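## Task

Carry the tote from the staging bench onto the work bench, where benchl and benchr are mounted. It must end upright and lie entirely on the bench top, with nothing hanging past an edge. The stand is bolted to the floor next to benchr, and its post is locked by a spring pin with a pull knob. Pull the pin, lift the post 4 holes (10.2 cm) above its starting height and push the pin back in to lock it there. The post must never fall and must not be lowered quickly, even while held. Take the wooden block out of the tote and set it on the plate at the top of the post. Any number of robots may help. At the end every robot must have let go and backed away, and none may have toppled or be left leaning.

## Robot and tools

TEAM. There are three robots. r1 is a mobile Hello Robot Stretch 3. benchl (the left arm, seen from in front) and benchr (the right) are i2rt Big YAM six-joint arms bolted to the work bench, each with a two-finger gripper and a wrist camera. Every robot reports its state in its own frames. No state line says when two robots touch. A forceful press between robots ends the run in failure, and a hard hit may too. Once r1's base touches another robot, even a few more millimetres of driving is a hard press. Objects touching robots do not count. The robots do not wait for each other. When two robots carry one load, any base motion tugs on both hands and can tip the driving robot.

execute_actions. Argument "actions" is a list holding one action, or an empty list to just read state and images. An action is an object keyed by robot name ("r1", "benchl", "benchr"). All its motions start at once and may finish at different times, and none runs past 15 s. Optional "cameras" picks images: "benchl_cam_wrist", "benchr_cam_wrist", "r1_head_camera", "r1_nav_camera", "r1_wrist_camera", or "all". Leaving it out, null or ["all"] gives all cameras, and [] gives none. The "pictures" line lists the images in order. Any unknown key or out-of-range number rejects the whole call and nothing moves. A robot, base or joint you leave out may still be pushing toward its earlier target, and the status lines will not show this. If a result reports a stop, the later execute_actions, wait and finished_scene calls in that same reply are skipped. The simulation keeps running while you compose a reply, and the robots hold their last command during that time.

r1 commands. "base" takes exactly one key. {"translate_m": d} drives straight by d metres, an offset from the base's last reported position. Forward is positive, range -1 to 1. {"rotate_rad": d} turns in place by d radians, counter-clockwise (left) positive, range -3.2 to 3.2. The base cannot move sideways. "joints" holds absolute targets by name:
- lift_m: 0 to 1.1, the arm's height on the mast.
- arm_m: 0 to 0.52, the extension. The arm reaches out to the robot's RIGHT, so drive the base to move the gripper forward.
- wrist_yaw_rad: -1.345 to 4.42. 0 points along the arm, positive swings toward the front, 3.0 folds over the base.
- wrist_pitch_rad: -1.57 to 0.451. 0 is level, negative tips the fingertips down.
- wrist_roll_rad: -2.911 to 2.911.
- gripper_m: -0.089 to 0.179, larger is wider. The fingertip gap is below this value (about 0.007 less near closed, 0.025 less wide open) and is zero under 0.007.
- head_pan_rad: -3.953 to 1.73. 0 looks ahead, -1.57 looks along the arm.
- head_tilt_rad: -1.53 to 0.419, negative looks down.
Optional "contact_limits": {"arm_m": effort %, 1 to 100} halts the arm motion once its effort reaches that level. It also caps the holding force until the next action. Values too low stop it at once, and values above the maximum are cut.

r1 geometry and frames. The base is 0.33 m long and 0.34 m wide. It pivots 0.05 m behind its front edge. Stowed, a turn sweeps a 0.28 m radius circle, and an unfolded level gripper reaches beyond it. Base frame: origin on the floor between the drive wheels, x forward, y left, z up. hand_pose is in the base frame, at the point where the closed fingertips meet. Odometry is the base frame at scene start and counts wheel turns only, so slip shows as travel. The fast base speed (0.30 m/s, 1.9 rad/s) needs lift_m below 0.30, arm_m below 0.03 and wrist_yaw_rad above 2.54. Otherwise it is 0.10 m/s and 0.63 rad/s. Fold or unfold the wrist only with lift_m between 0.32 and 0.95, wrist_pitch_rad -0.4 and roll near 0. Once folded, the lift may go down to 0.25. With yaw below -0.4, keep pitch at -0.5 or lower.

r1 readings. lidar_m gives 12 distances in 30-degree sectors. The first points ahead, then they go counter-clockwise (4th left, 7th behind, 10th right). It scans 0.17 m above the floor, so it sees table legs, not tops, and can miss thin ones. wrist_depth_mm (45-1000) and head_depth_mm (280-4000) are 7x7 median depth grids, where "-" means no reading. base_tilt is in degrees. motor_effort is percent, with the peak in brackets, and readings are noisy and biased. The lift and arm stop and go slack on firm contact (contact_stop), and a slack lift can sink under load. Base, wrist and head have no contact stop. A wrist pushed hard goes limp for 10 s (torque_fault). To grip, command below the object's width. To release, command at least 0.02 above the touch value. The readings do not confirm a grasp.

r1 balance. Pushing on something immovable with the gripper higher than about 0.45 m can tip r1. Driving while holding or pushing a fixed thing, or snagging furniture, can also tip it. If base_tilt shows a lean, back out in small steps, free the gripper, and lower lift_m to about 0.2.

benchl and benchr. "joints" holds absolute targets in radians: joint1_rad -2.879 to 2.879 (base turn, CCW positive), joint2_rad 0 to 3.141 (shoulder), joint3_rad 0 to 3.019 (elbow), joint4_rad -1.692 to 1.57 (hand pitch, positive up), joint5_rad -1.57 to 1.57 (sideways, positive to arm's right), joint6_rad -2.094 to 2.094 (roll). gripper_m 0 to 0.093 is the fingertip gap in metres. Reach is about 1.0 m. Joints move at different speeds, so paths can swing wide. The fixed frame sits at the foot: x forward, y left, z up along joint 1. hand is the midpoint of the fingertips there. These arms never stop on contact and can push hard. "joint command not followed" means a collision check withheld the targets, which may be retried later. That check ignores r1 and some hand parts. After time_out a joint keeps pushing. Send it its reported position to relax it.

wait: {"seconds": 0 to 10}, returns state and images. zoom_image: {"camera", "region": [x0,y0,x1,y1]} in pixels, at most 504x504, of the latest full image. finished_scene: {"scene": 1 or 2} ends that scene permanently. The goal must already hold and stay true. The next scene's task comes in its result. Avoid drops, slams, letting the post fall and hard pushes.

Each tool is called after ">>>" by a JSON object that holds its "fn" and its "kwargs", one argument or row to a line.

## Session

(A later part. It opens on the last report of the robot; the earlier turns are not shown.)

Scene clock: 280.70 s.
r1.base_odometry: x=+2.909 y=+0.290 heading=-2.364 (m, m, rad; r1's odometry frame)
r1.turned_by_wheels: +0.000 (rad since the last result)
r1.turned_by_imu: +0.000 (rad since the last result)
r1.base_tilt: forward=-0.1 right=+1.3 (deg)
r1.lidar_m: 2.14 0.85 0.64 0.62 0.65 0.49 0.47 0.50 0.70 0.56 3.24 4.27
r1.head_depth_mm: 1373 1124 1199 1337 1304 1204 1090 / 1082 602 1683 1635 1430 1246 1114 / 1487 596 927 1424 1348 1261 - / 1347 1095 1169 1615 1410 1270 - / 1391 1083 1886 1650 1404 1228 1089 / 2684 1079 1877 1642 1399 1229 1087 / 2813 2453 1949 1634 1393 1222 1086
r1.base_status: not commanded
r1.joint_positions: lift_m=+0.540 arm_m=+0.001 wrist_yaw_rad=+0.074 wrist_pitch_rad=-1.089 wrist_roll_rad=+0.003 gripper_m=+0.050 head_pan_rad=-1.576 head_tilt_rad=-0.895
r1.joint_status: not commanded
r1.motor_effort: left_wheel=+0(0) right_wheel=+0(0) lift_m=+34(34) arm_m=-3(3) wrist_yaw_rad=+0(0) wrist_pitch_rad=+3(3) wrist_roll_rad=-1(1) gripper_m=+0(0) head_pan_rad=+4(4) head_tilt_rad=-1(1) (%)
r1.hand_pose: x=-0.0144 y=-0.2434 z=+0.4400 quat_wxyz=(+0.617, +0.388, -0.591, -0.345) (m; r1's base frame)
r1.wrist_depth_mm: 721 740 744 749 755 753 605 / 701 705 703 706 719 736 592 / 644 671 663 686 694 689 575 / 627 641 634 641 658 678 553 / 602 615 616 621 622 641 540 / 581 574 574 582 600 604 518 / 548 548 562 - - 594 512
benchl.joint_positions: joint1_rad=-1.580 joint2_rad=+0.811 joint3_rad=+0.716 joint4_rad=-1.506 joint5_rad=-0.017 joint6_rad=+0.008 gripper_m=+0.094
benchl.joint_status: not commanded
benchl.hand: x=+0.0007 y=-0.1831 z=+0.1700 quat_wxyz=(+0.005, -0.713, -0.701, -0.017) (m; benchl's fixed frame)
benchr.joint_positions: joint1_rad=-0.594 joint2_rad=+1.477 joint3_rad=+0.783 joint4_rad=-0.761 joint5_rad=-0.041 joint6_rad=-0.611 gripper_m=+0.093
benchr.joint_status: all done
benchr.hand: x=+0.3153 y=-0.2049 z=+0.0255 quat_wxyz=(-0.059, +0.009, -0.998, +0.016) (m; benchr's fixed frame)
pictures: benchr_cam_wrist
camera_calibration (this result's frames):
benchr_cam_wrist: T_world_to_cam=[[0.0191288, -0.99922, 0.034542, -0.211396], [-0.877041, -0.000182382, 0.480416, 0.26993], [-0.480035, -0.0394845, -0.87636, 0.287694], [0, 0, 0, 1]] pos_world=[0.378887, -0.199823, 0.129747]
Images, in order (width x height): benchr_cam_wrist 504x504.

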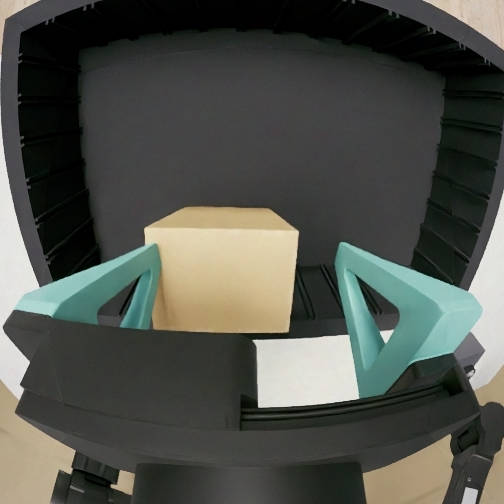

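>>> {"fn": "execute_actions", "kwargs": {
  "actions": [
    {"benchr":{"joints":{"joint2_rad":1.41,"joint3_rad":0.86,"joint4_rad":-0.97}}}
  ],
  "cameras": []
}}

>>> {"fn": "execute_actions", "kwargs": {
  "actions": [
    {"benchr":{"joints":{"joint1_rad":-0.55,"joint6_rad":-0.57}}}
  ],
  "cameras": ["benchr_cam_wrist"]
}}

>>> {"fn": "execute_actions", "kwargs": {
  "actions": [
    {"benchr":{"joints":{"joint2_rad":1.52,"joint3_rad":0.79,"joint4_rad":-0.86}}}
  ],
  "cameras": ["benchr_cam_wrist"]
}}

Scene clock: 282.43 s.
r1.base_odometry: x=+2.909 y=+0.290 heading=-2.364 (m, m, rad; r1's odometry frame)
r1.turned_by_wheels: +0.000 (rad since the last result)
r1.turned_by_imu: +0.000 (rad since the last result)
r1.base_tilt: forward=-0.1 right=+1.3 (deg)
r1.lidar_m: 2.15 0.85 0.64 0.62 0.65 0.49 0.47 0.50 0.70 0.56 3.27 4.25
r1.head_depth_mm: 1382 1123 1196 1334 1300 1205 1087 / 1080 600 1689 1631 1430 1246 1114 / 1482 596 927 1428 1355 1262 - / 1306 1093 1167 1618 1419 1270 - / 1412 1092 1874 1639 1407 1228 1089 / 2688 1084 1873 1631 1402 1225 1088 / 2766 2416 1942 1634 1402 1221 1087
r1.base_status: not commanded
r1.joint_positions: lift_m=+0.540 arm_m=+0.001 wrist_yaw_rad=+0.074 wrist_pitch_rad=-1.089 wrist_roll_rad=+0.003 gripper_m=+0.050 head_pan_rad=-1.576 head_tilt_rad=-0.895
r1.joint_status: not commanded
r1.motor_effort: left_wheel=+0(0) right_wheel=+0(0) lift_m=+33(34) arm_m=-3(3) wrist_yaw_rad=+0(0) wrist_pitch_rad=+3(3) wrist_roll_rad=-1(1) gripper_m=+1(0) head_pan_rad=+4(4) head_tilt_rad=-1(1) (%)
r1.hand_pose: x=-0.0144 y=-0.2434 z=+0.4400 quat_wxyz=(+0.617, +0.388, -0.591, -0.345) (m; r1's base frame)
r1.wrist_depth_mm: 721 745 743 763 741 757 607 / 700 686 698 711 708 730 579 / 641 665 682 677 681 689 578 / 630 633 647 653 659 654 548 / 595 600 619 609 633 629 543 / 576 582 577 592 612 606 523 / 548 547 555 - - 588 508
benchl.joint_positions: joint1_rad=-1.580 joint2_rad=+0.811 joint3_rad=+0.716 joint4_rad=-1.506 joint5_rad=-0.017 joint6_rad=+0.008 gripper_m=+0.094
benchl.joint_status: not commanded
benchl.hand: x=+0.0007 y=-0.1831 z=+0.1700 quat_wxyz=(+0.005, -0.713, -0.701, -0.017) (m; benchl's fixed frame)
benchr.joint_positions: joint1_rad=-0.601 joint2_rad=+1.414 joint3_rad=+0.812 joint4_rad=-0.963 joint5_rad=-0.011 joint6_rad=-0.611 gripper_m=+0.093
benchr.joint_status: all done
benchr.hand: x=+0.2862 y=-0.1947 z=+0.0532 quat_wxyz=(-0.006, +0.005, -1.000, -0.003) (m; benchr's fixed frame)
pictures: none
No camera images: the call's "cameras" was empty. Leave "cameras" out to get every camera's image.

Scene clock: 283.20 s.
r1.base_odometry: x=+2.909 y=+0.290 heading=-2.364 (m, m, rad; r1's odometry frame)
r1.turned_by_wheels: +0.000 (rad since the last result)
r1.turned_by_imu: +0.000 (rad since the last result)
r1.base_tilt: forward=-0.1 right=+1.3 (deg)
r1.lidar_m: 2.14 0.85 0.64 0.62 0.65 0.49 0.47 0.50 0.70 0.56 3.27 4.27
r1.head_depth_mm: 1382 1123 1198 1332 1301 1203 1085 / 1077 601 1684 1644 1419 1246 1113 / 1480 596 926 1426 1353 1264 - / 1311 1100 1171 1611 1413 1272 - / 1420 1091 1879 1644 1405 1231 1097 / 2717 1085 1870 1626 1401 1229 1088 / 2805 2456 1961 1638 1400 1222 1083
r1.base_status: not commanded
r1.joint_positions: lift_m=+0.540 arm_m=+0.001 wrist_yaw_rad=+0.074 wrist_pitch_rad=-1.089 wrist_roll_rad=+0.003 gripper_m=+0.050 head_pan_rad=-1.576 head_tilt_rad=-0.895
r1.joint_status: not commanded
r1.motor_effort: left_wheel=+0(0) right_wheel=+0(0) lift_m=+34(34) arm_m=-3(3) wrist_yaw_rad=+1(0) wrist_pitch_rad=+3(3) wrist_roll_rad=-1(1) gripper_m=+0(0) head_pan_rad=+4(4) head_tilt_rad=-1(1) (%)
r1.hand_pose: x=-0.0144 y=-0.2434 z=+0.4400 quat_wxyz=(+0.617, +0.388, -0.591, -0.345) (m; r1's base frame)
r1.wrist_depth_mm: 722 736 743 754 760 772 596 / 694 708 704 723 719 752 587 / 664 665 672 670 670 695 575 / 636 634 648 643 647 671 553 / 592 605 616 632 627 627 547 / 570 585 575 587 607 616 514 / 545 561 570 - - 577 511
benchl.joint_positions: joint1_rad=-1.580 joint2_rad=+0.811 joint3_rad=+0.716 joint4_rad=-1.506 joint5_rad=-0.017 joint6_rad=+0.008 gripper_m=+0.094
benchl.joint_status: not commanded
benchl.hand: x=+0.0007 y=-0.1831 z=+0.1700 quat_wxyz=(+0.005, -0.713, -0.701, -0.017) (m; benchl's fixed frame)
benchr.joint_positions: joint1_rad=-0.551 joint2_rad=+1.414 joint3_rad=+0.812 joint4_rad=-0.963 joint5_rad=-0.010 joint6_rad=-0.582 gripper_m=+0.093
benchr.joint_status: all done
benchr.hand: x=+0.2955 y=-0.1802 z=+0.0531 quat_wxyz=(-0.005, +0.015, -1.000, -0.003) (m; benchr's fixed frame)
pictures: benchr_cam_wrist
camera_calibration (this result's frames):
benchr_cam_wrist: T_world_to_cam=[[0.032651, -0.999461, -0.00346662, -0.189301], [-0.819476, -0.0287565, 0.572391, 0.212283], [-0.572182, -0.0158483, -0.819973, 0.331865], [0, 0, 0, 1]] pos_world=[0.370029, -0.177835, 0.149955]
Images, in order (width x height): benchr_cam_wrist 504x504.

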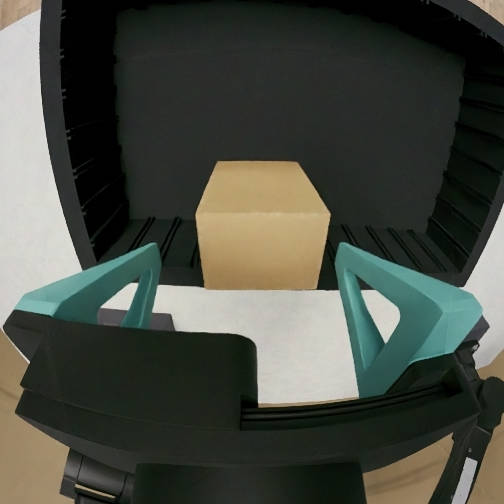

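Scene clock: 284.07 s.
r1.base_odometry: x=+2.909 y=+0.290 heading=-2.364 (m, m, rad; r1's odometry frame)
r1.turned_by_wheels: +0.000 (rad since the last result)
r1.turned_by_imu: +0.000 (rad since the last result)
r1.base_tilt: forward=-0.1 right=+1.4 (deg)
r1.lidar_m: 2.14 0.85 0.64 0.62 0.65 0.49 0.47 0.50 0.70 0.56 3.27 4.25
r1.head_depth_mm: 1372 1122 1199 1339 1304 1203 1084 / 1081 599 1687 1645 1427 1244 1107 / 1492 596 931 1428 1349 1258 - / 1307 1097 1173 1611 1414 1271 - / 1398 1081 1881 1644 1411 1236 1092 / 2695 1081 1874 1638 1404 1230 1090 / 2831 2437 1967 1622 1396 1226 1087
r1.base_status: not commanded
r1.joint_positions: lift_m=+0.540 arm_m=+0.001 wrist_yaw_rad=+0.074 wrist_pitch_rad=-1.089 wrist_roll_rad=+0.003 gripper_m=+0.050 head_pan_rad=-1.576 head_tilt_rad=-0.895
r1.joint_status: not commanded
r1.motor_effort: left_wheel=+0(0) right_wheel=+0(0) lift_m=+34(33) arm_m=-3(3) wrist_yaw_rad=+0(0) wrist_pitch_rad=+3(3) wrist_roll_rad=-1(2) gripper_m=+0(1) head_pan_rad=+4(4) head_tilt_rad=-1(1) (%)
r1.hand_pose: x=-0.0144 y=-0.2434 z=+0.4400 quat_wxyz=(+0.617, +0.388, -0.591, -0.345) (m; r1's base frame)
r1.wrist_depth_mm: 735 720 737 744 729 764 595 / 686 682 713 719 724 723 579 / 656 651 666 663 679 692 573 / 627 616 639 645 669 654 554 / 602 610 607 617 621 639 545 / 576 582 573 586 617 604 524 / 560 552 566 - - 583 511
benchl.joint_positions: joint1_rad=-1.580 joint2_rad=+0.811 joint3_rad=+0.716 joint4_rad=-1.506 joint5_rad=-0.017 joint6_rad=+0.008 gripper_m=+0.094
benchl.joint_status: not commanded
benchl.hand: x=+0.0007 y=-0.1831 z=+0.1700 quat_wxyz=(+0.005, -0.713, -0.701, -0.017) (m; benchl's fixed frame)
benchr.joint_positions: joint1_rad=-0.551 joint2_rad=+1.516 joint3_rad=+0.798 joint4_rad=-0.868 joint5_rad=-0.010 joint6_rad=-0.581 gripper_m=+0.093
benchr.joint_status: all done
benchr.hand: x=+0.3013 y=-0.1838 z=+0.0152 quat_wxyz=(+0.004, +0.015, -1.000, -0.008) (m; benchr's fixed frame)
pictures: benchr_cam_wrist
camera_calibration (this result's frames):
benchr_cam_wrist: T_world_to_cam=[[0.0317132, -0.999378, -0.0154487, -0.192696], [-0.808757, -0.0347401, 0.587116, 0.234063], [-0.587287, -0.00612509, -0.809355, 0.310211], [0, 0, 0, 1]] pos_world=[0.377594, -0.182544, 0.110672]
Images, in order (width x height): benchr_cam_wrist 504x504.

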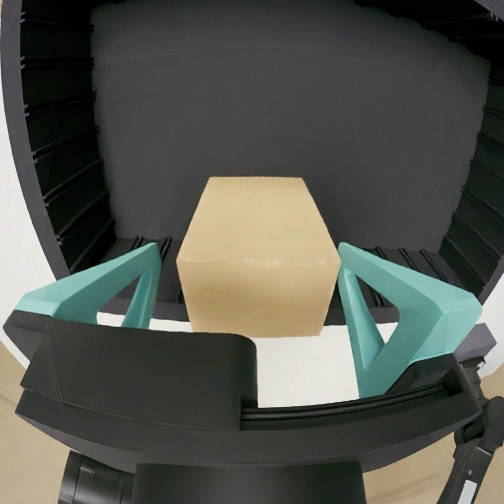

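>>> {"fn": "execute_actions", "kwargs": {
  "actions": [
    {"benchr":{"joints":{"joint1_rad":-0.58,"joint2_rad":1.52,"joint3_rad":0.74,"joint4_rad":-0.80}}}
  ],
  "cameras": ["benchr_cam_wrist"]
}}

>>> {"fn": "execute_actions", "kwargs": {
  "actions": [
    {"benchr":{"joints":{"gripper_m":0.03}}}
  ],
  "cameras": ["benchr_cam_wrist"]
}}

>>> {"fn": "execute_actions", "kwargs": {
  "actions": [
    {"benchr":{"joints":{"joint2_rad":1.2,"joint3_rad":1.0,"joint4_rad":-1.3}}}
  ],
  "cameras": ["benchr_cam_wrist","r1_nav_camera"]
}}

Scene clock: 285.57 s.
r1.base_odometry: x=+2.909 y=+0.290 heading=-2.364 (m, m, rad; r1's odometry frame)
r1.turned_by_wheels: +0.000 (rad since the last result)
r1.turned_by_imu: +0.000 (rad since the last result)
r1.base_tilt: forward=+0.0 right=+1.3 (deg)
r1.lidar_m: 2.14 0.85 0.64 0.62 0.65 0.49 0.47 0.50 0.70 0.56 3.24 4.25
r1.head_depth_mm: 1367 1117 1198 1325 1313 1201 1087 / 1082 601 1698 1644 1424 1245 1111 / 1485 596 927 1430 1353 1256 - / 1282 1092 1174 1616 1422 1268 - / 1383 1084 1870 1657 1414 1231 1096 / 2708 1085 1852 1645 1399 1232 1086 / 2799 2440 1953 1625 1393 1222 1083
r1.base_status: not commanded
r1.joint_positions: lift_m=+0.540 arm_m=+0.001 wrist_yaw_rad=+0.074 wrist_pitch_rad=-1.089 wrist_roll_rad=+0.003 gripper_m=+0.050 head_pan_rad=-1.576 head_tilt_rad=-0.895
r1.joint_status: not commanded
r1.motor_effort: left_wheel=+0(0) right_wheel=+0(0) lift_m=+34(33) arm_m=-3(3) wrist_yaw_rad=+1(0) wrist_pitch_rad=+3(3) wrist_roll_rad=-1(1) gripper_m=+0(1) head_pan_rad=+4(4) head_tilt_rad=-1(1) (%)
r1.hand_pose: x=-0.0144 y=-0.2434 z=+0.4400 quat_wxyz=(+0.617, +0.388, -0.591, -0.345) (m; r1's base frame)
r1.wrist_depth_mm: 722 753 762 750 757 770 607 / 688 698 706 704 696 732 582 / 662 658 674 685 661 692 578 / 617 632 641 646 657 671 561 / 603 597 612 623 632 629 541 / 580 582 582 586 598 604 518 / 551 551 565 - - 588 508
benchl.joint_positions: joint1_rad=-1.580 joint2_rad=+0.811 joint3_rad=+0.716 joint4_rad=-1.506 joint5_rad=-0.017 joint6_rad=+0.008 gripper_m=+0.094
benchl.joint_status: not commanded
benchl.hand: x=+0.0007 y=-0.1831 z=+0.1700 quat_wxyz=(+0.005, -0.713, -0.701, -0.017) (m; benchl's fixed frame)
benchr.joint_positions: joint1_rad=-0.574 joint2_rad=+1.516 joint3_rad=+0.749 joint4_rad=-0.809 joint5_rad=-0.010 joint6_rad=-0.581 gripper_m=+0.093
benchr.joint_status: all done
benchr.hand: x=+0.2881 y=-0.1849 z=+0.0012 quat_wxyz=(+0.000, +0.003, -1.000, -0.006) (m; benchr's fixed frame)
pictures: benchr_cam_wrist
camera_calibration (this result's frames):
benchr_cam_wrist: T_world_to_cam=[[0.00893527, -0.999908, -0.0101975, -0.187144], [-0.814016, -0.0131963, 0.580693, 0.237159], [-0.580774, 0.00311231, -0.814059, 0.290915], [0, 0, 0, 1]] pos_world=[0.363679, -0.184902, 0.0971974]
Images, in order (width x height): benchr_cam_wrist 504x504.

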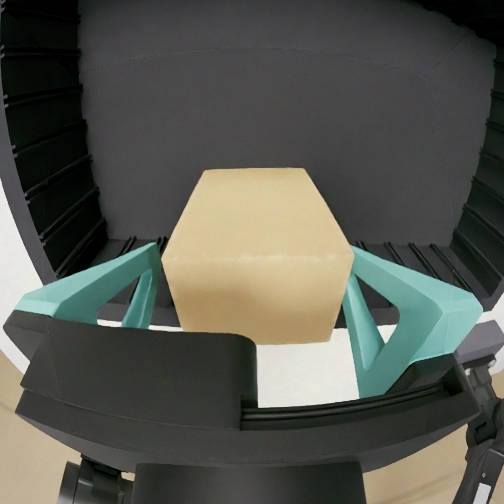

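Scene clock: 286.20 s.
r1.base_odometry: x=+2.909 y=+0.290 heading=-2.364 (m, m, rad; r1's odometry frame)
r1.turned_by_wheels: +0.000 (rad since the last result)
r1.turned_by_imu: +0.000 (rad since the last result)
r1.base_tilt: forward=+0.0 right=+1.3 (deg)
r1.lidar_m: 2.15 0.85 0.64 0.62 0.65 0.49 0.47 0.50 0.70 0.56 3.25 4.25
r1.head_depth_mm: 1380 1122 1203 1337 1307 1200 1090 / 1079 600 1694 1638 1422 1248 1116 / 1482 597 929 1428 1351 1264 - / 1288 1091 1165 1618 1418 1282 - / 1400 1088 1881 1650 1408 1230 1092 / 2671 1084 1856 1652 1399 1226 1090 / 2846 2456 1951 1639 1393 1220 1085
r1.base_status: not commanded
r1.joint_positions: lift_m=+0.540 arm_m=+0.001 wrist_yaw_rad=+0.074 wrist_pitch_rad=-1.089 wrist_roll_rad=+0.003 gripper_m=+0.050 head_pan_rad=-1.576 head_tilt_rad=-0.895
r1.joint_status: not commanded
r1.motor_effort: left_wheel=+0(0) right_wheel=+0(1) lift_m=+34(34) arm_m=-3(3) wrist_yaw_rad=+1(0) wrist_pitch_rad=+3(3) wrist_roll_rad=-1(1) gripper_m=+1(1) head_pan_rad=+4(4) head_tilt_rad=-1(1) (%)
r1.hand_pose: x=-0.0144 y=-0.2434 z=+0.4400 quat_wxyz=(+0.617, +0.388, -0.591, -0.345) (m; r1's base frame)
r1.wrist_depth_mm: 730 749 747 751 774 765 603 / 690 683 698 717 698 713 581 / 662 661 681 681 683 697 579 / 621 632 634 648 650 675 554 / 594 594 609 619 630 647 538 / 571 588 574 606 605 606 525 / 550 555 566 - - 587 506
benchl.joint_positions: joint1_rad=-1.580 joint2_rad=+0.811 joint3_rad=+0.716 joint4_rad=-1.506 joint5_rad=-0.017 joint6_rad=+0.008 gripper_m=+0.094
benchl.joint_status: not commanded
benchl.hand: x=+0.0007 y=-0.1831 z=+0.1700 quat_wxyz=(+0.005, -0.713, -0.701, -0.017) (m; benchl's fixed frame)
benchr.joint_positions: joint1_rad=-0.574 joint2_rad=+1.516 joint3_rad=+0.749 joint4_rad=-0.806 joint5_rad=-0.008 joint6_rad=-0.580 gripper_m=+0.080
benchr.joint_status: gripper_m off_target (ended at +0.080, target +0.030)
benchr.hand: x=+0.2885 y=-0.1856 z=+0.0012 quat_wxyz=(-0.001, +0.003, -1.000, -0.004) (m; benchr's fixed frame)
pictures: benchr_cam_wrist
camera_calibration (this result's frames):
benchr_cam_wrist: T_world_to_cam=[[0.00819373, -0.999945, -0.00660789, -0.187682], [-0.814786, -0.0105071, 0.579667, 0.238215], [-0.579705, 0.000634379, -0.814826, 0.290386], [0, 0, 0, 1]] pos_world=[0.363969, -0.185353, 0.0972885]
Images, in order (width x height): benchr_cam_wrist 504x504.

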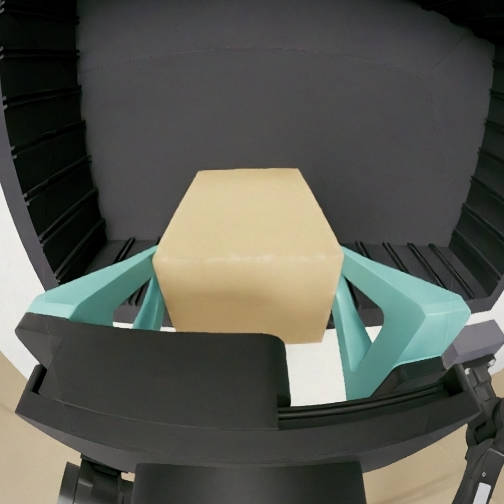

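Scene clock: 287.47 s.
r1.base_odometry: x=+2.909 y=+0.290 heading=-2.364 (m, m, rad; r1's odometry frame)
r1.turned_by_wheels: +0.000 (rad since the last result)
r1.turned_by_imu: +0.000 (rad since the last result)
r1.base_tilt: forward=-0.1 right=+1.3 (deg)
r1.lidar_m: 2.14 0.85 0.64 0.62 0.65 0.49 0.47 0.50 0.70 0.56 3.26 4.24
r1.head_depth_mm: 1371 1120 1205 1328 1308 1205 1084 / 1083 602 1679 1637 1424 1243 1118 / 1487 596 928 1429 1355 1256 - / 1393 1096 1164 1614 1414 1276 - / 1385 1085 1874 1645 1409 1230 1089 / 2674 1081 1863 1635 1403 1223 1085 / 2803 2452 1957 1630 1397 1221 1089
r1.base_status: not commanded
r1.joint_positions: lift_m=+0.540 arm_m=+0.001 wrist_yaw_rad=+0.074 wrist_pitch_rad=-1.089 wrist_roll_rad=+0.003 gripper_m=+0.050 head_pan_rad=-1.576 head_tilt_rad=-0.895
r1.joint_status: not commanded
r1.motor_effort: left_wheel=+0(0) right_wheel=+0(0) lift_m=+34(34) arm_m=-3(3) wrist_yaw_rad=+0(1) wrist_pitch_rad=+3(3) wrist_roll_rad=-1(0) gripper_m=+0(1) head_pan_rad=+4(3) head_tilt_rad=-1(1) (%)
r1.hand_pose: x=-0.0144 y=-0.2434 z=+0.4400 quat_wxyz=(+0.617, +0.388, -0.591, -0.345) (m; r1's base frame)
r1.wrist_depth_mm: 730 738 750 755 756 784 611 / 691 700 713 699 708 730 585 / 669 669 676 680 679 697 583 / 624 635 638 649 662 665 561 / 602 614 621 624 627 631 542 / 571 575 573 584 606 608 526 / 555 566 549 - - 581 511
benchl.joint_positions: joint1_rad=-1.580 joint2_rad=+0.811 joint3_rad=+0.716 joint4_rad=-1.506 joint5_rad=-0.017 joint6_rad=+0.008 gripper_m=+0.094
benchl.joint_status: not commanded
benchl.hand: x=+0.0007 y=-0.1831 z=+0.1700 quat_wxyz=(+0.005, -0.713, -0.701, -0.017) (m; benchl's fixed frame)
benchr.joint_positions: joint1_rad=-0.574 joint2_rad=+1.198 joint3_rad=+0.972 joint4_rad=-1.293 joint5_rad=-0.009 joint6_rad=-0.579 gripper_m=+0.080
benchr.joint_status: all done
benchr.hand: x=+0.2794 y=-0.1796 z=+0.1771 quat_wxyz=(-0.024, +0.003, -1.000, +0.011) (m; benchr's fixed frame)
pictures: benchr_cam_wrist, r1_nav_camera (sideways: a quarter turn counterclockwise sets it upright)
camera_calibration (this result's frames):
benchr_cam_wrist: T_world_to_cam=[[0.00706226, -0.999707, 0.02314, -0.185304], [-0.841049, 0.00657905, 0.540919, 0.146106], [-0.540912, -0.023282, -0.840757, 0.417966], [0, 0, 0, 1]] pos_world=[0.350274, -0.17648, 0.276664]
r1_nav_camera: T_world_to_cam=[[-0.0504856, -0.793441, 0.60655, -0.739826], [-0.998452, 0.0542869, -0.0120914, 0.0709057], [-0.0233338, -0.606221, -0.794954, 0.99139], [0, 0, 0, 1]] pos_world=[0.0565784, 0.0101443, 1.23771]
Images, in order (width x height): benchr_cam_wrist 504x504, r1_nav_camera 672x504.

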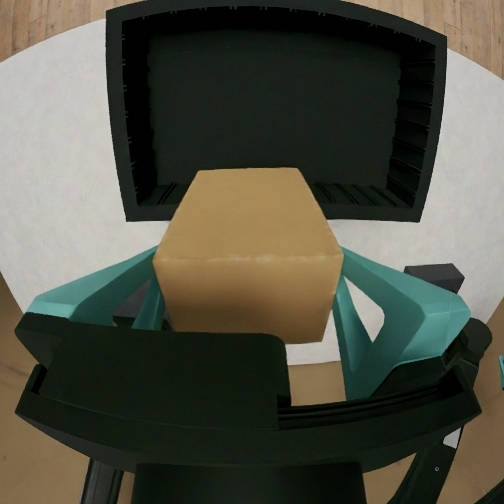

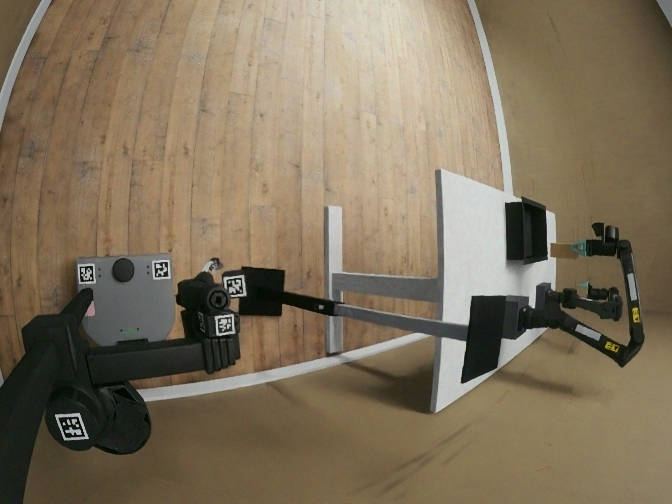

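>>> {"fn": "execute_actions", "kwargs": {
  "actions": [
    {"benchr":{"joints":{"joint1_rad":1.39,"joint2_rad":1.6,"joint3_rad":1.9,"joint4_rad":-1.68,"joint6_rad":0}}}
  ],
  "cameras": []
}}

>>> {"fn": "execute_actions", "kwargs": {
  "actions": [
    {"benchr":{"joints":{"joint2_rad":2.17,"joint3_rad":2.42}}}
  ],
  "cameras": ["benchr_cam_wrist","r1_nav_camera"]
}}

Scene clock: 290.67 s.
r1.base_odometry: x=+2.909 y=+0.290 heading=-2.364 (m, m, rad; r1's odometry frame)
r1.turned_by_wheels: +0.000 (rad since the last result)
r1.turned_by_imu: +0.000 (rad since the last result)
r1.base_tilt: forward=+0.0 right=+1.3 (deg)
r1.lidar_m: 2.14 0.85 0.64 0.62 0.65 0.49 0.47 0.50 0.70 0.56 3.27 4.26
r1.head_depth_mm: 1343 1113 1203 1329 1300 1208 1089 / 1077 601 1679 1645 1423 1247 1111 / 1485 595 927 1429 1351 1259 - / 1411 1098 1165 1615 1415 1273 - / 1395 1095 1865 1639 1412 1221 1094 / 2665 1087 1873 1637 1402 1223 1086 / 2823 2440 1965 1640 1399 1221 1084
r1.base_status: not commanded
r1.joint_positions: lift_m=+0.540 arm_m=+0.001 wrist_yaw_rad=+0.074 wrist_pitch_rad=-1.089 wrist_roll_rad=+0.003 gripper_m=+0.050 head_pan_rad=-1.576 head_tilt_rad=-0.895
r1.joint_status: not commanded
r1.motor_effort: left_wheel=+0(0) right_wheel=+0(0) lift_m=+33(33) arm_m=-3(3) wrist_yaw_rad=+1(0) wrist_pitch_rad=+3(3) wrist_roll_rad=-1(1) gripper_m=+1(0) head_pan_rad=+4(4) head_tilt_rad=-1(1) (%)
r1.hand_pose: x=-0.0144 y=-0.2434 z=+0.4400 quat_wxyz=(+0.617, +0.388, -0.591, -0.345) (m; r1's base frame)
r1.wrist_depth_mm: 731 735 740 764 759 775 602 / 692 694 705 703 718 732 591 / 657 655 674 679 675 688 577 / 625 636 650 652 663 666 556 / 595 596 613 619 626 625 543 / 579 573 584 588 609 592 528 / 551 554 558 - - 580 506
benchl.joint_positions: joint1_rad=-1.580 joint2_rad=+0.811 joint3_rad=+0.716 joint4_rad=-1.506 joint5_rad=-0.017 joint6_rad=+0.008 gripper_m=+0.094
benchl.joint_status: not commanded
benchl.hand: x=+0.0007 y=-0.1831 z=+0.1700 quat_wxyz=(+0.005, -0.713, -0.701, -0.017) (m; benchl's fixed frame)
benchr.joint_positions: joint1_rad=+1.398 joint2_rad=+1.634 joint3_rad=+1.841 joint4_rad=-1.674 joint5_rad=-0.010 joint6_rad=-0.010 gripper_m=+0.080
benchr.joint_status: all done
benchr.hand: x=+0.0867 y=+0.5053 z=+0.3380 quat_wxyz=(-0.036, +0.647, -0.761, -0.037) (m; benchr's fixed frame)
pictures: none
No camera images: the call's "cameras" was empty. Leave "cameras" out to get every camera's image.

Scene clock: 291.83 s.
r1.base_odometry: x=+2.909 y=+0.290 heading=-2.364 (m, m, rad; r1's odometry frame)
r1.turned_by_wheels: +0.000 (rad since the last result)
r1.turned_by_imu: +0.000 (rad since the last result)
r1.base_tilt: forward=-0.1 right=+1.3 (deg)
r1.lidar_m: 2.14 0.85 0.64 0.62 0.65 0.49 0.47 0.50 0.69 0.56 3.26 4.25
r1.head_depth_mm: 1266 1124 1199 1334 1301 1207 1094 / 501 540 1676 1647 1434 1247 1113 / 1344 555 929 1435 1354 1257 - / 1411 1092 1165 1616 1414 1269 - / 1389 1084 1869 1641 1408 1231 1088 / 2695 1082 1850 1634 1399 1233 1088 / 2800 2449 1955 1633 1399 1224 1088
r1.base_status: not commanded
r1.joint_positions: lift_m=+0.540 arm_m=+0.001 wrist_yaw_rad=+0.074 wrist_pitch_rad=-1.089 wrist_roll_rad=+0.003 gripper_m=+0.050 head_pan_rad=-1.576 head_tilt_rad=-0.895
r1.joint_status: not commanded
r1.motor_effort: left_wheel=+0(0) right_wheel=+0(0) lift_m=+33(34) arm_m=-3(3) wrist_yaw_rad=+0(1) wrist_pitch_rad=+3(3) wrist_roll_rad=+0(1) gripper_m=+0(1) head_pan_rad=+4(4) head_tilt_rad=-1(1) (%)
r1.hand_pose: x=-0.0144 y=-0.2434 z=+0.4400 quat_wxyz=(+0.617, +0.388, -0.591, -0.345) (m; r1's base frame)
r1.wrist_depth_mm: 722 722 740 767 743 775 604 / 682 694 703 728 706 711 585 / 652 673 675 679 686 700 574 / 622 633 637 654 669 659 562 / 599 607 626 606 621 625 546 / 570 580 592 591 616 607 517 / 552 560 558 - - 578 505
benchl.joint_positions: joint1_rad=-1.580 joint2_rad=+0.811 joint3_rad=+0.716 joint4_rad=-1.506 joint5_rad=-0.017 joint6_rad=+0.008 gripper_m=+0.094
benchl.joint_status: not commanded
benchl.hand: x=+0.0007 y=-0.1831 z=+0.1700 quat_wxyz=(+0.005, -0.713, -0.701, -0.017) (m; benchl's fixed frame)
benchr.joint_positions: joint1_rad=+1.394 joint2_rad=+2.137 joint3_rad=+2.366 joint4_rad=-1.674 joint5_rad=-0.006 joint6_rad=-0.011 gripper_m=+0.080
benchr.joint_status: all done
benchr.hand: x=+0.1201 y=+0.6746 z=+0.2565 quat_wxyz=(-0.047, +0.645, -0.762, -0.043) (m; benchr's fixed frame)
pictures: benchr_cam_wrist, r1_nav_camera (sideways: a quarter turn counterclockwise sets it upright)
camera_calibration (this result's frames):
benchr_cam_wrist: T_world_to_cam=[[0.986695, -0.162558, -0.00263339, -0.00789782], [-0.141915, -0.869072, 0.473893, 0.487559], [-0.0793237, -0.467214, -0.880578, 0.672656], [0, 0, 0, 1]] pos_world=[0.130342, 0.736715, 0.361255]
r1_nav_camera: T_world_to_cam=[[-0.0504856, -0.793441, 0.60655, -0.739826], [-0.998452, 0.0542869, -0.0120914, 0.0709057], [-0.0233338, -0.606221, -0.794954, 0.99139], [0, 0, 0, 1]] pos_world=[0.0565784, 0.0101443, 1.23771]
Images, in order (width x height): benchr_cam_wrist 504x504, r1_nav_camera 672x504.

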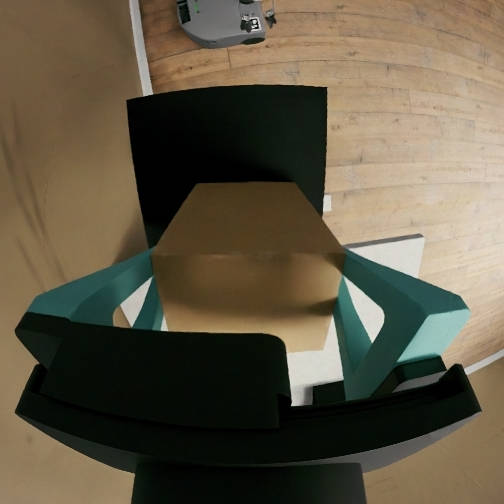

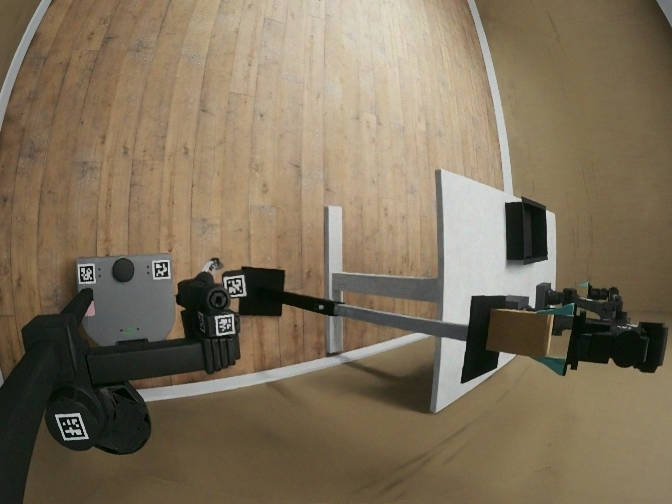

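>>> {"fn": "execute_actions", "kwargs": {
  "actions": [
    {"benchr":{"joints":{"joint1_rad":1.41,"joint2_rad":2.2,"joint3_rad":2.66}}}
  ],
  "cameras": ["benchr_cam_wrist","r1_head_camera"]
}}

Scene clock: 293.33 s.
r1.base_odometry: x=+2.909 y=+0.290 heading=-2.364 (m, m, rad; r1's odometry frame)
r1.turned_by_wheels: +0.000 (rad since the last result)
r1.turned_by_imu: +0.000 (rad since the last result)
r1.base_tilt: forward=+0.0 right=+1.3 (deg)
r1.lidar_m: 2.15 0.85 0.64 0.62 0.65 0.49 0.47 0.50 0.70 0.56 3.25 4.27
r1.head_depth_mm: 1255 1079 1201 1335 1301 1207 1086 / 447 498 1693 1634 1424 1249 1114 / 1410 555 929 1434 1356 1261 - / 1400 1095 1167 1606 1416 1269 - / 1388 1087 1871 1635 1410 1233 1088 / 2694 1080 1870 1642 1396 1225 1087 / 2779 2458 1950 1630 1400 1218 1083
r1.base_status: not commanded
r1.joint_positions: lift_m=+0.540 arm_m=+0.001 wrist_yaw_rad=+0.074 wrist_pitch_rad=-1.089 wrist_roll_rad=+0.003 gripper_m=+0.050 head_pan_rad=-1.576 head_tilt_rad=-0.895
r1.joint_status: not commanded
r1.motor_effort: left_wheel=+0(0) right_wheel=-1(0) lift_m=+33(33) arm_m=-3(3) wrist_yaw_rad=+1(0) wrist_pitch_rad=+3(3) wrist_roll_rad=-1(1) gripper_m=+2(1) head_pan_rad=+4(4) head_tilt_rad=-1(1) (%)
r1.hand_pose: x=-0.0144 y=-0.2434 z=+0.4400 quat_wxyz=(+0.617, +0.388, -0.591, -0.345) (m; r1's base frame)
r1.wrist_depth_mm: 729 753 740 761 751 762 608 / 690 689 696 705 706 731 579 / 649 666 664 680 684 670 566 / 634 634 638 647 652 660 565 / 599 611 619 615 629 638 551 / 560 582 581 599 607 608 521 / 556 557 559 - - 581 505
benchl.joint_positions: joint1_rad=-1.580 joint2_rad=+0.811 joint3_rad=+0.716 joint4_rad=-1.506 joint5_rad=-0.017 joint6_rad=+0.008 gripper_m=+0.094
benchl.joint_status: not commanded
benchl.hand: x=+0.0007 y=-0.1831 z=+0.1700 quat_wxyz=(+0.005, -0.713, -0.701, -0.017) (m; benchl's fixed frame)
benchr.joint_positions: joint1_rad=+1.402 joint2_rad=+2.211 joint3_rad=+2.594 joint4_rad=-1.687 joint5_rad=-0.005 joint6_rad=-0.010 gripper_m=+0.080
benchr.joint_status: all done
benchr.hand: x=+0.1207 y=+0.7115 z=+0.2995 quat_wxyz=(-0.101, +0.643, -0.754, -0.088) (m; benchr's fixed frame)
pictures: benchr_cam_wrist, r1_head_camera (sideways: a quarter turn clockwise sets it upright)
camera_calibration (this result's frames):
benchr_cam_wrist: T_world_to_cam=[[0.987935, -0.154867, -0.000502142, -0.00855435], [-0.14519, -0.927318, 0.344964, 0.579747], [-0.0538894, -0.34073, -0.938616, 0.652166], [0, 0, 0, 1]] pos_world=[0.127769, 0.758498, 0.412136]
r1_head_camera: T_world_to_cam=[[-0.0181763, 0.779267, -0.626429, 0.832581], [0.998622, -0.0166985, -0.0497484, 0.0630919], [-0.0492277, -0.62647, -0.777889, 0.965077], [0, 0, 0, 1]] pos_world=[-0.000363186, -0.0431574, 1.27541]
Images, in order (width x height): benchr_cam_wrist 504x504, r1_head_camera 896x504.

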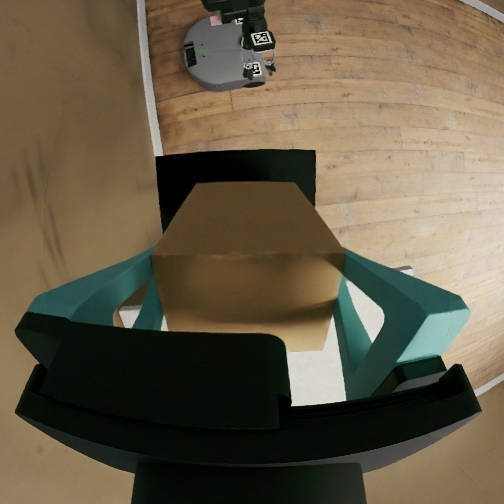

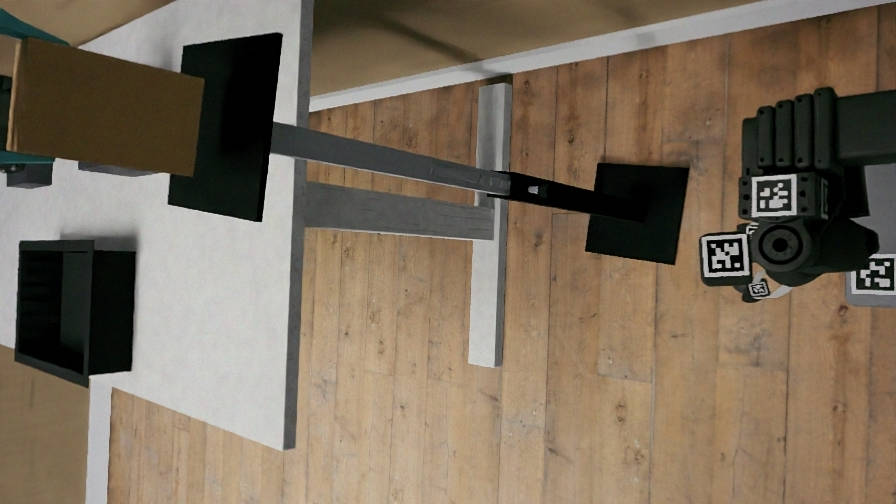

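>>> {"fn": "execute_actions", "kwargs": {
  "actions": [
    {"benchr":{"joints":{"joint2_rad":2.28}}}
  ],
  "cameras": ["r1_head_camera"]
}}

>>> {"fn": "execute_actions", "kwargs": {
  "actions": [
    {"benchr":{"joints":{"gripper_m":0.093}}}
  ],
  "cameras": ["benchr_cam_wrist","r1_head_camera"]
}}

Scene clock: 294.63 s.
r1.base_odometry: x=+2.909 y=+0.290 heading=-2.364 (m, m, rad; r1's odometry frame)
r1.turned_by_wheels: +0.000 (rad since the last result)
r1.turned_by_imu: +0.000 (rad since the last result)
r1.base_tilt: forward=-0.1 right=+1.3 (deg)
r1.lidar_m: 2.14 0.85 0.64 0.62 0.65 0.49 0.47 0.50 0.70 0.56 3.26 4.27
r1.head_depth_mm: 457 1083 1198 1333 1307 1203 1085 / 962 497 1689 1629 1426 1242 1115 / 1354 537 929 1425 1350 1261 - / 1411 1092 1172 1617 1418 1271 - / 1395 1090 1855 1645 1404 1230 1091 / 2707 1077 1869 1638 1403 1223 1084 / 2772 2475 1984 1635 1401 1216 1083
r1.base_status: not commanded
r1.joint_positions: lift_m=+0.540 arm_m=+0.001 wrist_yaw_rad=+0.074 wrist_pitch_rad=-1.089 wrist_roll_rad=+0.003 gripper_m=+0.050 head_pan_rad=-1.576 head_tilt_rad=-0.895
r1.joint_status: not commanded
r1.motor_effort: left_wheel=+0(0) right_wheel=+0(0) lift_m=+34(33) arm_m=-3(3) wrist_yaw_rad=+0(1) wrist_pitch_rad=+3(3) wrist_roll_rad=-1(1) gripper_m=+0(1) head_pan_rad=+4(3) head_tilt_rad=-1(1) (%)
r1.hand_pose: x=-0.0144 y=-0.2434 z=+0.4400 quat_wxyz=(+0.617, +0.388, -0.591, -0.345) (m; r1's base frame)
r1.wrist_depth_mm: 735 735 744 748 746 784 601 / 695 697 707 720 704 721 575 / 652 674 669 687 696 692 568 / 626 627 646 653 651 672 555 / 603 603 616 618 626 641 538 / 581 584 581 587 603 602 523 / 553 553 559 - - 580 505
benchl.joint_positions: joint1_rad=-1.580 joint2_rad=+0.811 joint3_rad=+0.716 joint4_rad=-1.506 joint5_rad=-0.017 joint6_rad=+0.008 gripper_m=+0.094
benchl.joint_status: not commanded
benchl.hand: x=+0.0007 y=-0.1831 z=+0.1700 quat_wxyz=(+0.005, -0.713, -0.701, -0.017) (m; benchl's fixed frame)
benchr.joint_positions: joint1_rad=+1.402 joint2_rad=+2.272 joint3_rad=+2.602 joint4_rad=-1.682 joint5_rad=-0.006 joint6_rad=-0.010 gripper_m=+0.080
benchr.joint_status: all done
benchr.hand: x=+0.1224 y=+0.7225 z=+0.2600 quat_wxyz=(-0.082, +0.645, -0.756, -0.072) (m; benchr's fixed frame)
pictures: r1_head_camera (sideways: a quarter turn clockwise sets it upright)
camera_calibration (this result's frames):
r1_head_camera: T_world_to_cam=[[-0.0181762, 0.779267, -0.626429, 0.832581], [0.998622, -0.0166986, -0.0497484, 0.0630919], [-0.0492278, -0.62647, -0.777889, 0.965077], [0, 0, 0, 1]] pos_world=[-0.000363192, -0.0431574, 1.27541]
Images, in order (width x height): r1_head_camera 896x504.

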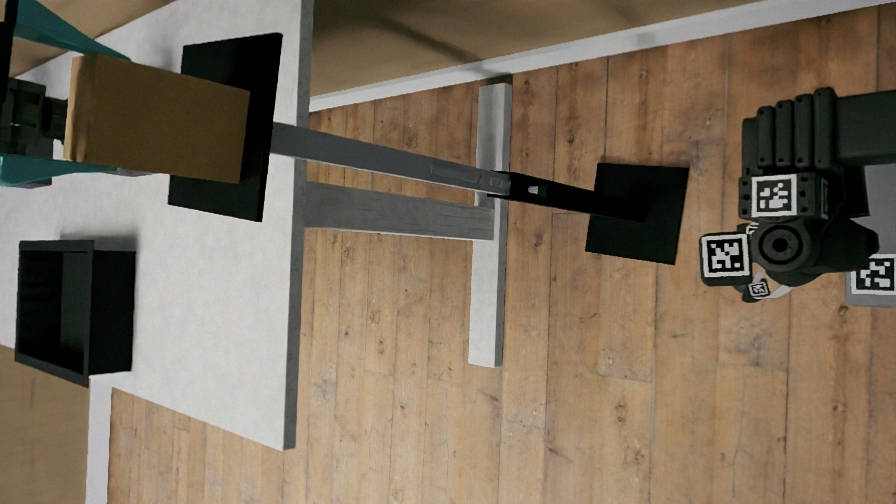

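Scene clock: 295.27 s.
r1.base_odometry: x=+2.909 y=+0.290 heading=-2.364 (m, m, rad; r1's odometry frame)
r1.turned_by_wheels: +0.000 (rad since the last result)
r1.turned_by_imu: +0.000 (rad since the last result)
r1.base_tilt: forward=-0.1 right=+1.3 (deg)
r1.lidar_m: 2.15 0.85 0.64 0.62 0.65 0.49 0.47 0.50 0.70 0.56 3.24 4.26
r1.head_depth_mm: 1241 1080 1205 1334 1313 1204 1084 / 963 492 1681 1637 1432 1245 1112 / 1298 536 929 1429 1354 1261 - / 1417 1093 1165 1617 1408 1270 - / 1389 1084 1873 1634 1412 1235 1089 / 2705 1082 1863 1636 1405 1230 1086 / 2816 2459 1963 1630 1397 1217 1082
r1.base_status: not commanded
r1.joint_positions: lift_m=+0.540 arm_m=+0.001 wrist_yaw_rad=+0.074 wrist_pitch_rad=-1.089 wrist_roll_rad=+0.003 gripper_m=+0.050 head_pan_rad=-1.576 head_tilt_rad=-0.895
r1.joint_status: not commanded
r1.motor_effort: left_wheel=+0(0) right_wheel=+0(0) lift_m=+34(33) arm_m=-3(3) wrist_yaw_rad=+1(0) wrist_pitch_rad=+3(3) wrist_roll_rad=-1(1) gripper_m=+0(1) head_pan_rad=+3(4) head_tilt_rad=-1(1) (%)
r1.hand_pose: x=-0.0144 y=-0.2434 z=+0.4400 quat_wxyz=(+0.617, +0.388, -0.591, -0.345) (m; r1's base frame)
r1.wrist_depth_mm: 727 715 748 749 772 772 610 / 687 698 719 723 710 728 590 / 651 667 665 687 670 696 586 / 615 625 642 647 662 673 565 / 586 603 619 603 624 642 547 / 573 580 576 589 605 611 522 / 542 557 573 - - 577 509
benchl.joint_positions: joint1_rad=-1.580 joint2_rad=+0.811 joint3_rad=+0.716 joint4_rad=-1.506 joint5_rad=-0.017 joint6_rad=+0.008 gripper_m=+0.094
benchl.joint_status: not commanded
benchl.hand: x=+0.0007 y=-0.1831 z=+0.1700 quat_wxyz=(+0.005, -0.713, -0.701, -0.017) (m; benchl's fixed frame)
benchr.joint_positions: joint1_rad=+1.402 joint2_rad=+2.272 joint3_rad=+2.602 joint4_rad=-1.682 joint5_rad=-0.006 joint6_rad=-0.010 gripper_m=+0.093
benchr.joint_status: all done
benchr.hand: x=+0.1224 y=+0.7225 z=+0.2600 quat_wxyz=(-0.082, +0.645, -0.756, -0.072) (m; benchr's fixed frame)
pictures: benchr_cam_wrist, r1_head_camera (sideways: a quarter turn clockwise sets it upright)
camera_calibration (this result's frames):
benchr_cam_wrist: T_world_to_cam=[[0.987883, -0.155192, -0.00159346, -0.00812972], [-0.142289, -0.909752, 0.390008, 0.579062], [-0.0619758, -0.385055, -0.92081, 0.647222], [0, 0, 0, 1]] pos_world=[0.130538, 0.774757, 0.370117]
r1_head_camera: T_world_to_cam=[[-0.0181763, 0.779267, -0.626429, 0.832581], [0.998622, -0.0166985, -0.0497484, 0.0630919], [-0.0492277, -0.62647, -0.777889, 0.965077], [0, 0, 0, 1]] pos_world=[-0.000363186, -0.0431574, 1.27541]
Images, in order (width x height): benchr_cam_wrist 504x504, r1_head_camera 896x504.

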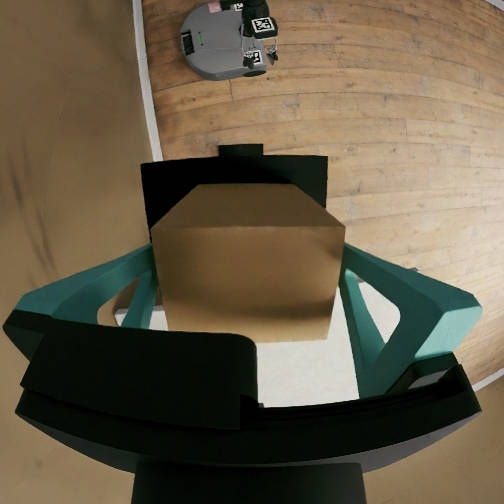

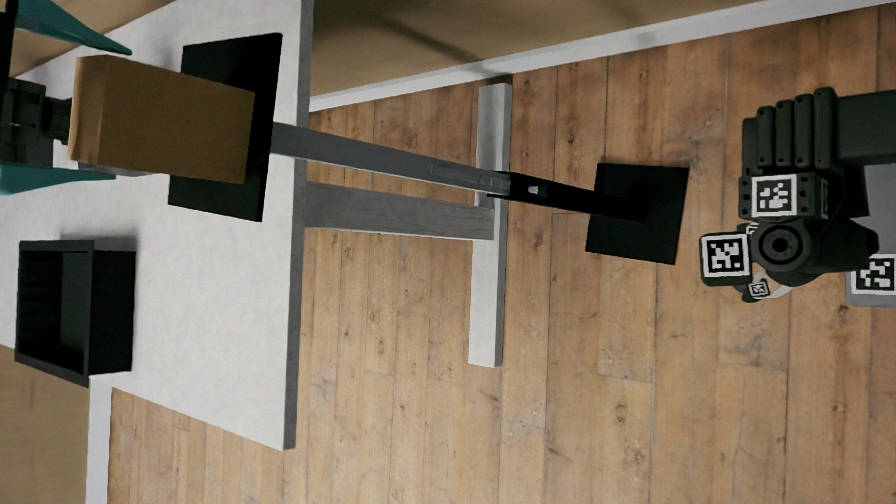

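>>> {"fn": "execute_actions", "kwargs": {
  "actions": [
    {"benchr":{"joints":{"joint2_rad":1.6}}}
  ],
  "cameras": ["r1_head_camera","benchr_cam_wrist"]
}}

Scene clock: 297.77 s.
r1.base_odometry: x=+2.909 y=+0.290 heading=-2.364 (m, m, rad; r1's odometry frame)
r1.turned_by_wheels: +0.000 (rad since the last result)
r1.turned_by_imu: +0.000 (rad since the last result)
r1.base_tilt: forward=-0.1 right=+1.3 (deg)
r1.lidar_m: 2.14 0.85 0.64 0.62 0.65 0.49 0.47 0.50 0.70 0.56 3.27 4.24
r1.head_depth_mm: 1349 1082 1199 1337 1299 1202 1083 / 980 493 1684 1638 1423 1245 1113 / 1481 536 926 1422 1351 1256 - / 1410 1095 1175 1613 1413 1271 - / 1389 1090 1866 1640 1408 1231 1092 / 2694 1085 1866 1640 1401 1223 1087 / 2787 2443 1962 1632 1403 1218 1087
r1.base_status: not commanded
r1.joint_positions: lift_m=+0.540 arm_m=+0.001 wrist_yaw_rad=+0.074 wrist_pitch_rad=-1.089 wrist_roll_rad=+0.003 gripper_m=+0.050 head_pan_rad=-1.576 head_tilt_rad=-0.895
r1.joint_status: not commanded
r1.motor_effort: left_wheel=+0(0) right_wheel=+0(0) lift_m=+34(34) arm_m=-3(3) wrist_yaw_rad=+0(1) wrist_pitch_rad=+3(3) wrist_roll_rad=-1(1) gripper_m=+1(0) head_pan_rad=+4(4) head_tilt_rad=-1(1) (%)
r1.hand_pose: x=-0.0144 y=-0.2434 z=+0.4400 quat_wxyz=(+0.617, +0.388, -0.591, -0.345) (m; r1's base frame)
r1.wrist_depth_mm: 724 739 739 752 763 782 608 / 698 706 697 708 718 715 587 / 651 663 680 678 673 689 566 / 631 642 641 648 646 665 559 / 601 597 610 622 626 633 539 / 576 574 579 578 605 606 520 / 543 559 559 - - 589 511
benchl.joint_positions: joint1_rad=-1.580 joint2_rad=+0.811 joint3_rad=+0.716 joint4_rad=-1.506 joint5_rad=-0.017 joint6_rad=+0.008 gripper_m=+0.094
benchl.joint_status: not commanded
benchl.hand: x=+0.0007 y=-0.1831 z=+0.1700 quat_wxyz=(+0.005, -0.713, -0.701, -0.017) (m; benchl's fixed frame)
benchr.joint_positions: joint1_rad=+1.402 joint2_rad=+1.605 joint3_rad=+2.655 joint4_rad=-1.681 joint5_rad=-0.006 joint6_rad=-0.010 gripper_m=+0.093
benchr.joint_status: all done
benchr.hand: x=+0.0820 y=+0.4847 z=+0.6928 quat_wxyz=(-0.346, +0.579, -0.678, -0.292) (m; benchr's fixed frame)
pictures: benchr_cam_wrist, r1_head_camera (sideways: a quarter turn clockwise sets it upright)
camera_calibration (this result's frames):
benchr_cam_wrist: T_world_to_cam=[[0.987525, -0.157296, 0.00725866, -0.00943202], [-0.147065, -0.937803, -0.31448, 0.690186], [0.0562738, 0.30949, -0.949236, 0.625086], [0, 0, 0, 1]] pos_world=[0.0756405, 0.452317, 0.810473]
r1_head_camera: T_world_to_cam=[[-0.0181763, 0.779267, -0.626429, 0.832581], [0.998622, -0.0166985, -0.0497484, 0.0630919], [-0.0492277, -0.62647, -0.777889, 0.965077], [0, 0, 0, 1]] pos_world=[-0.000363186, -0.0431574, 1.27541]
Images, in order (width x height): benchr_cam_wrist 504x504, r1_head_camera 896x504.

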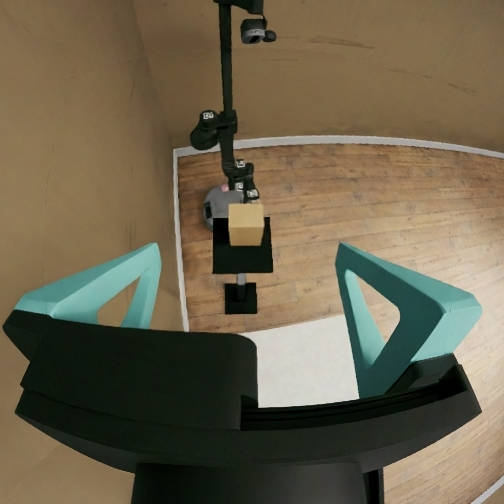

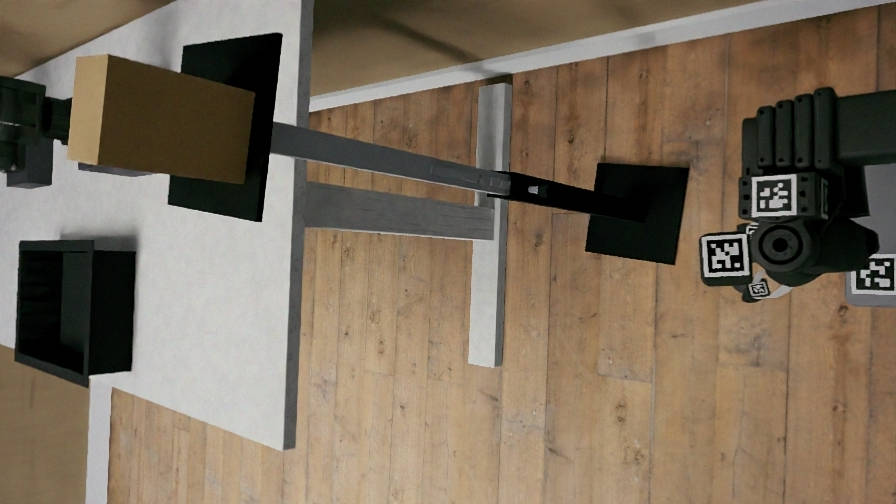

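>>> {"fn": "finished_scene", "kwargs": {
  "scene": 1
}}

The scene is finished: the task was done.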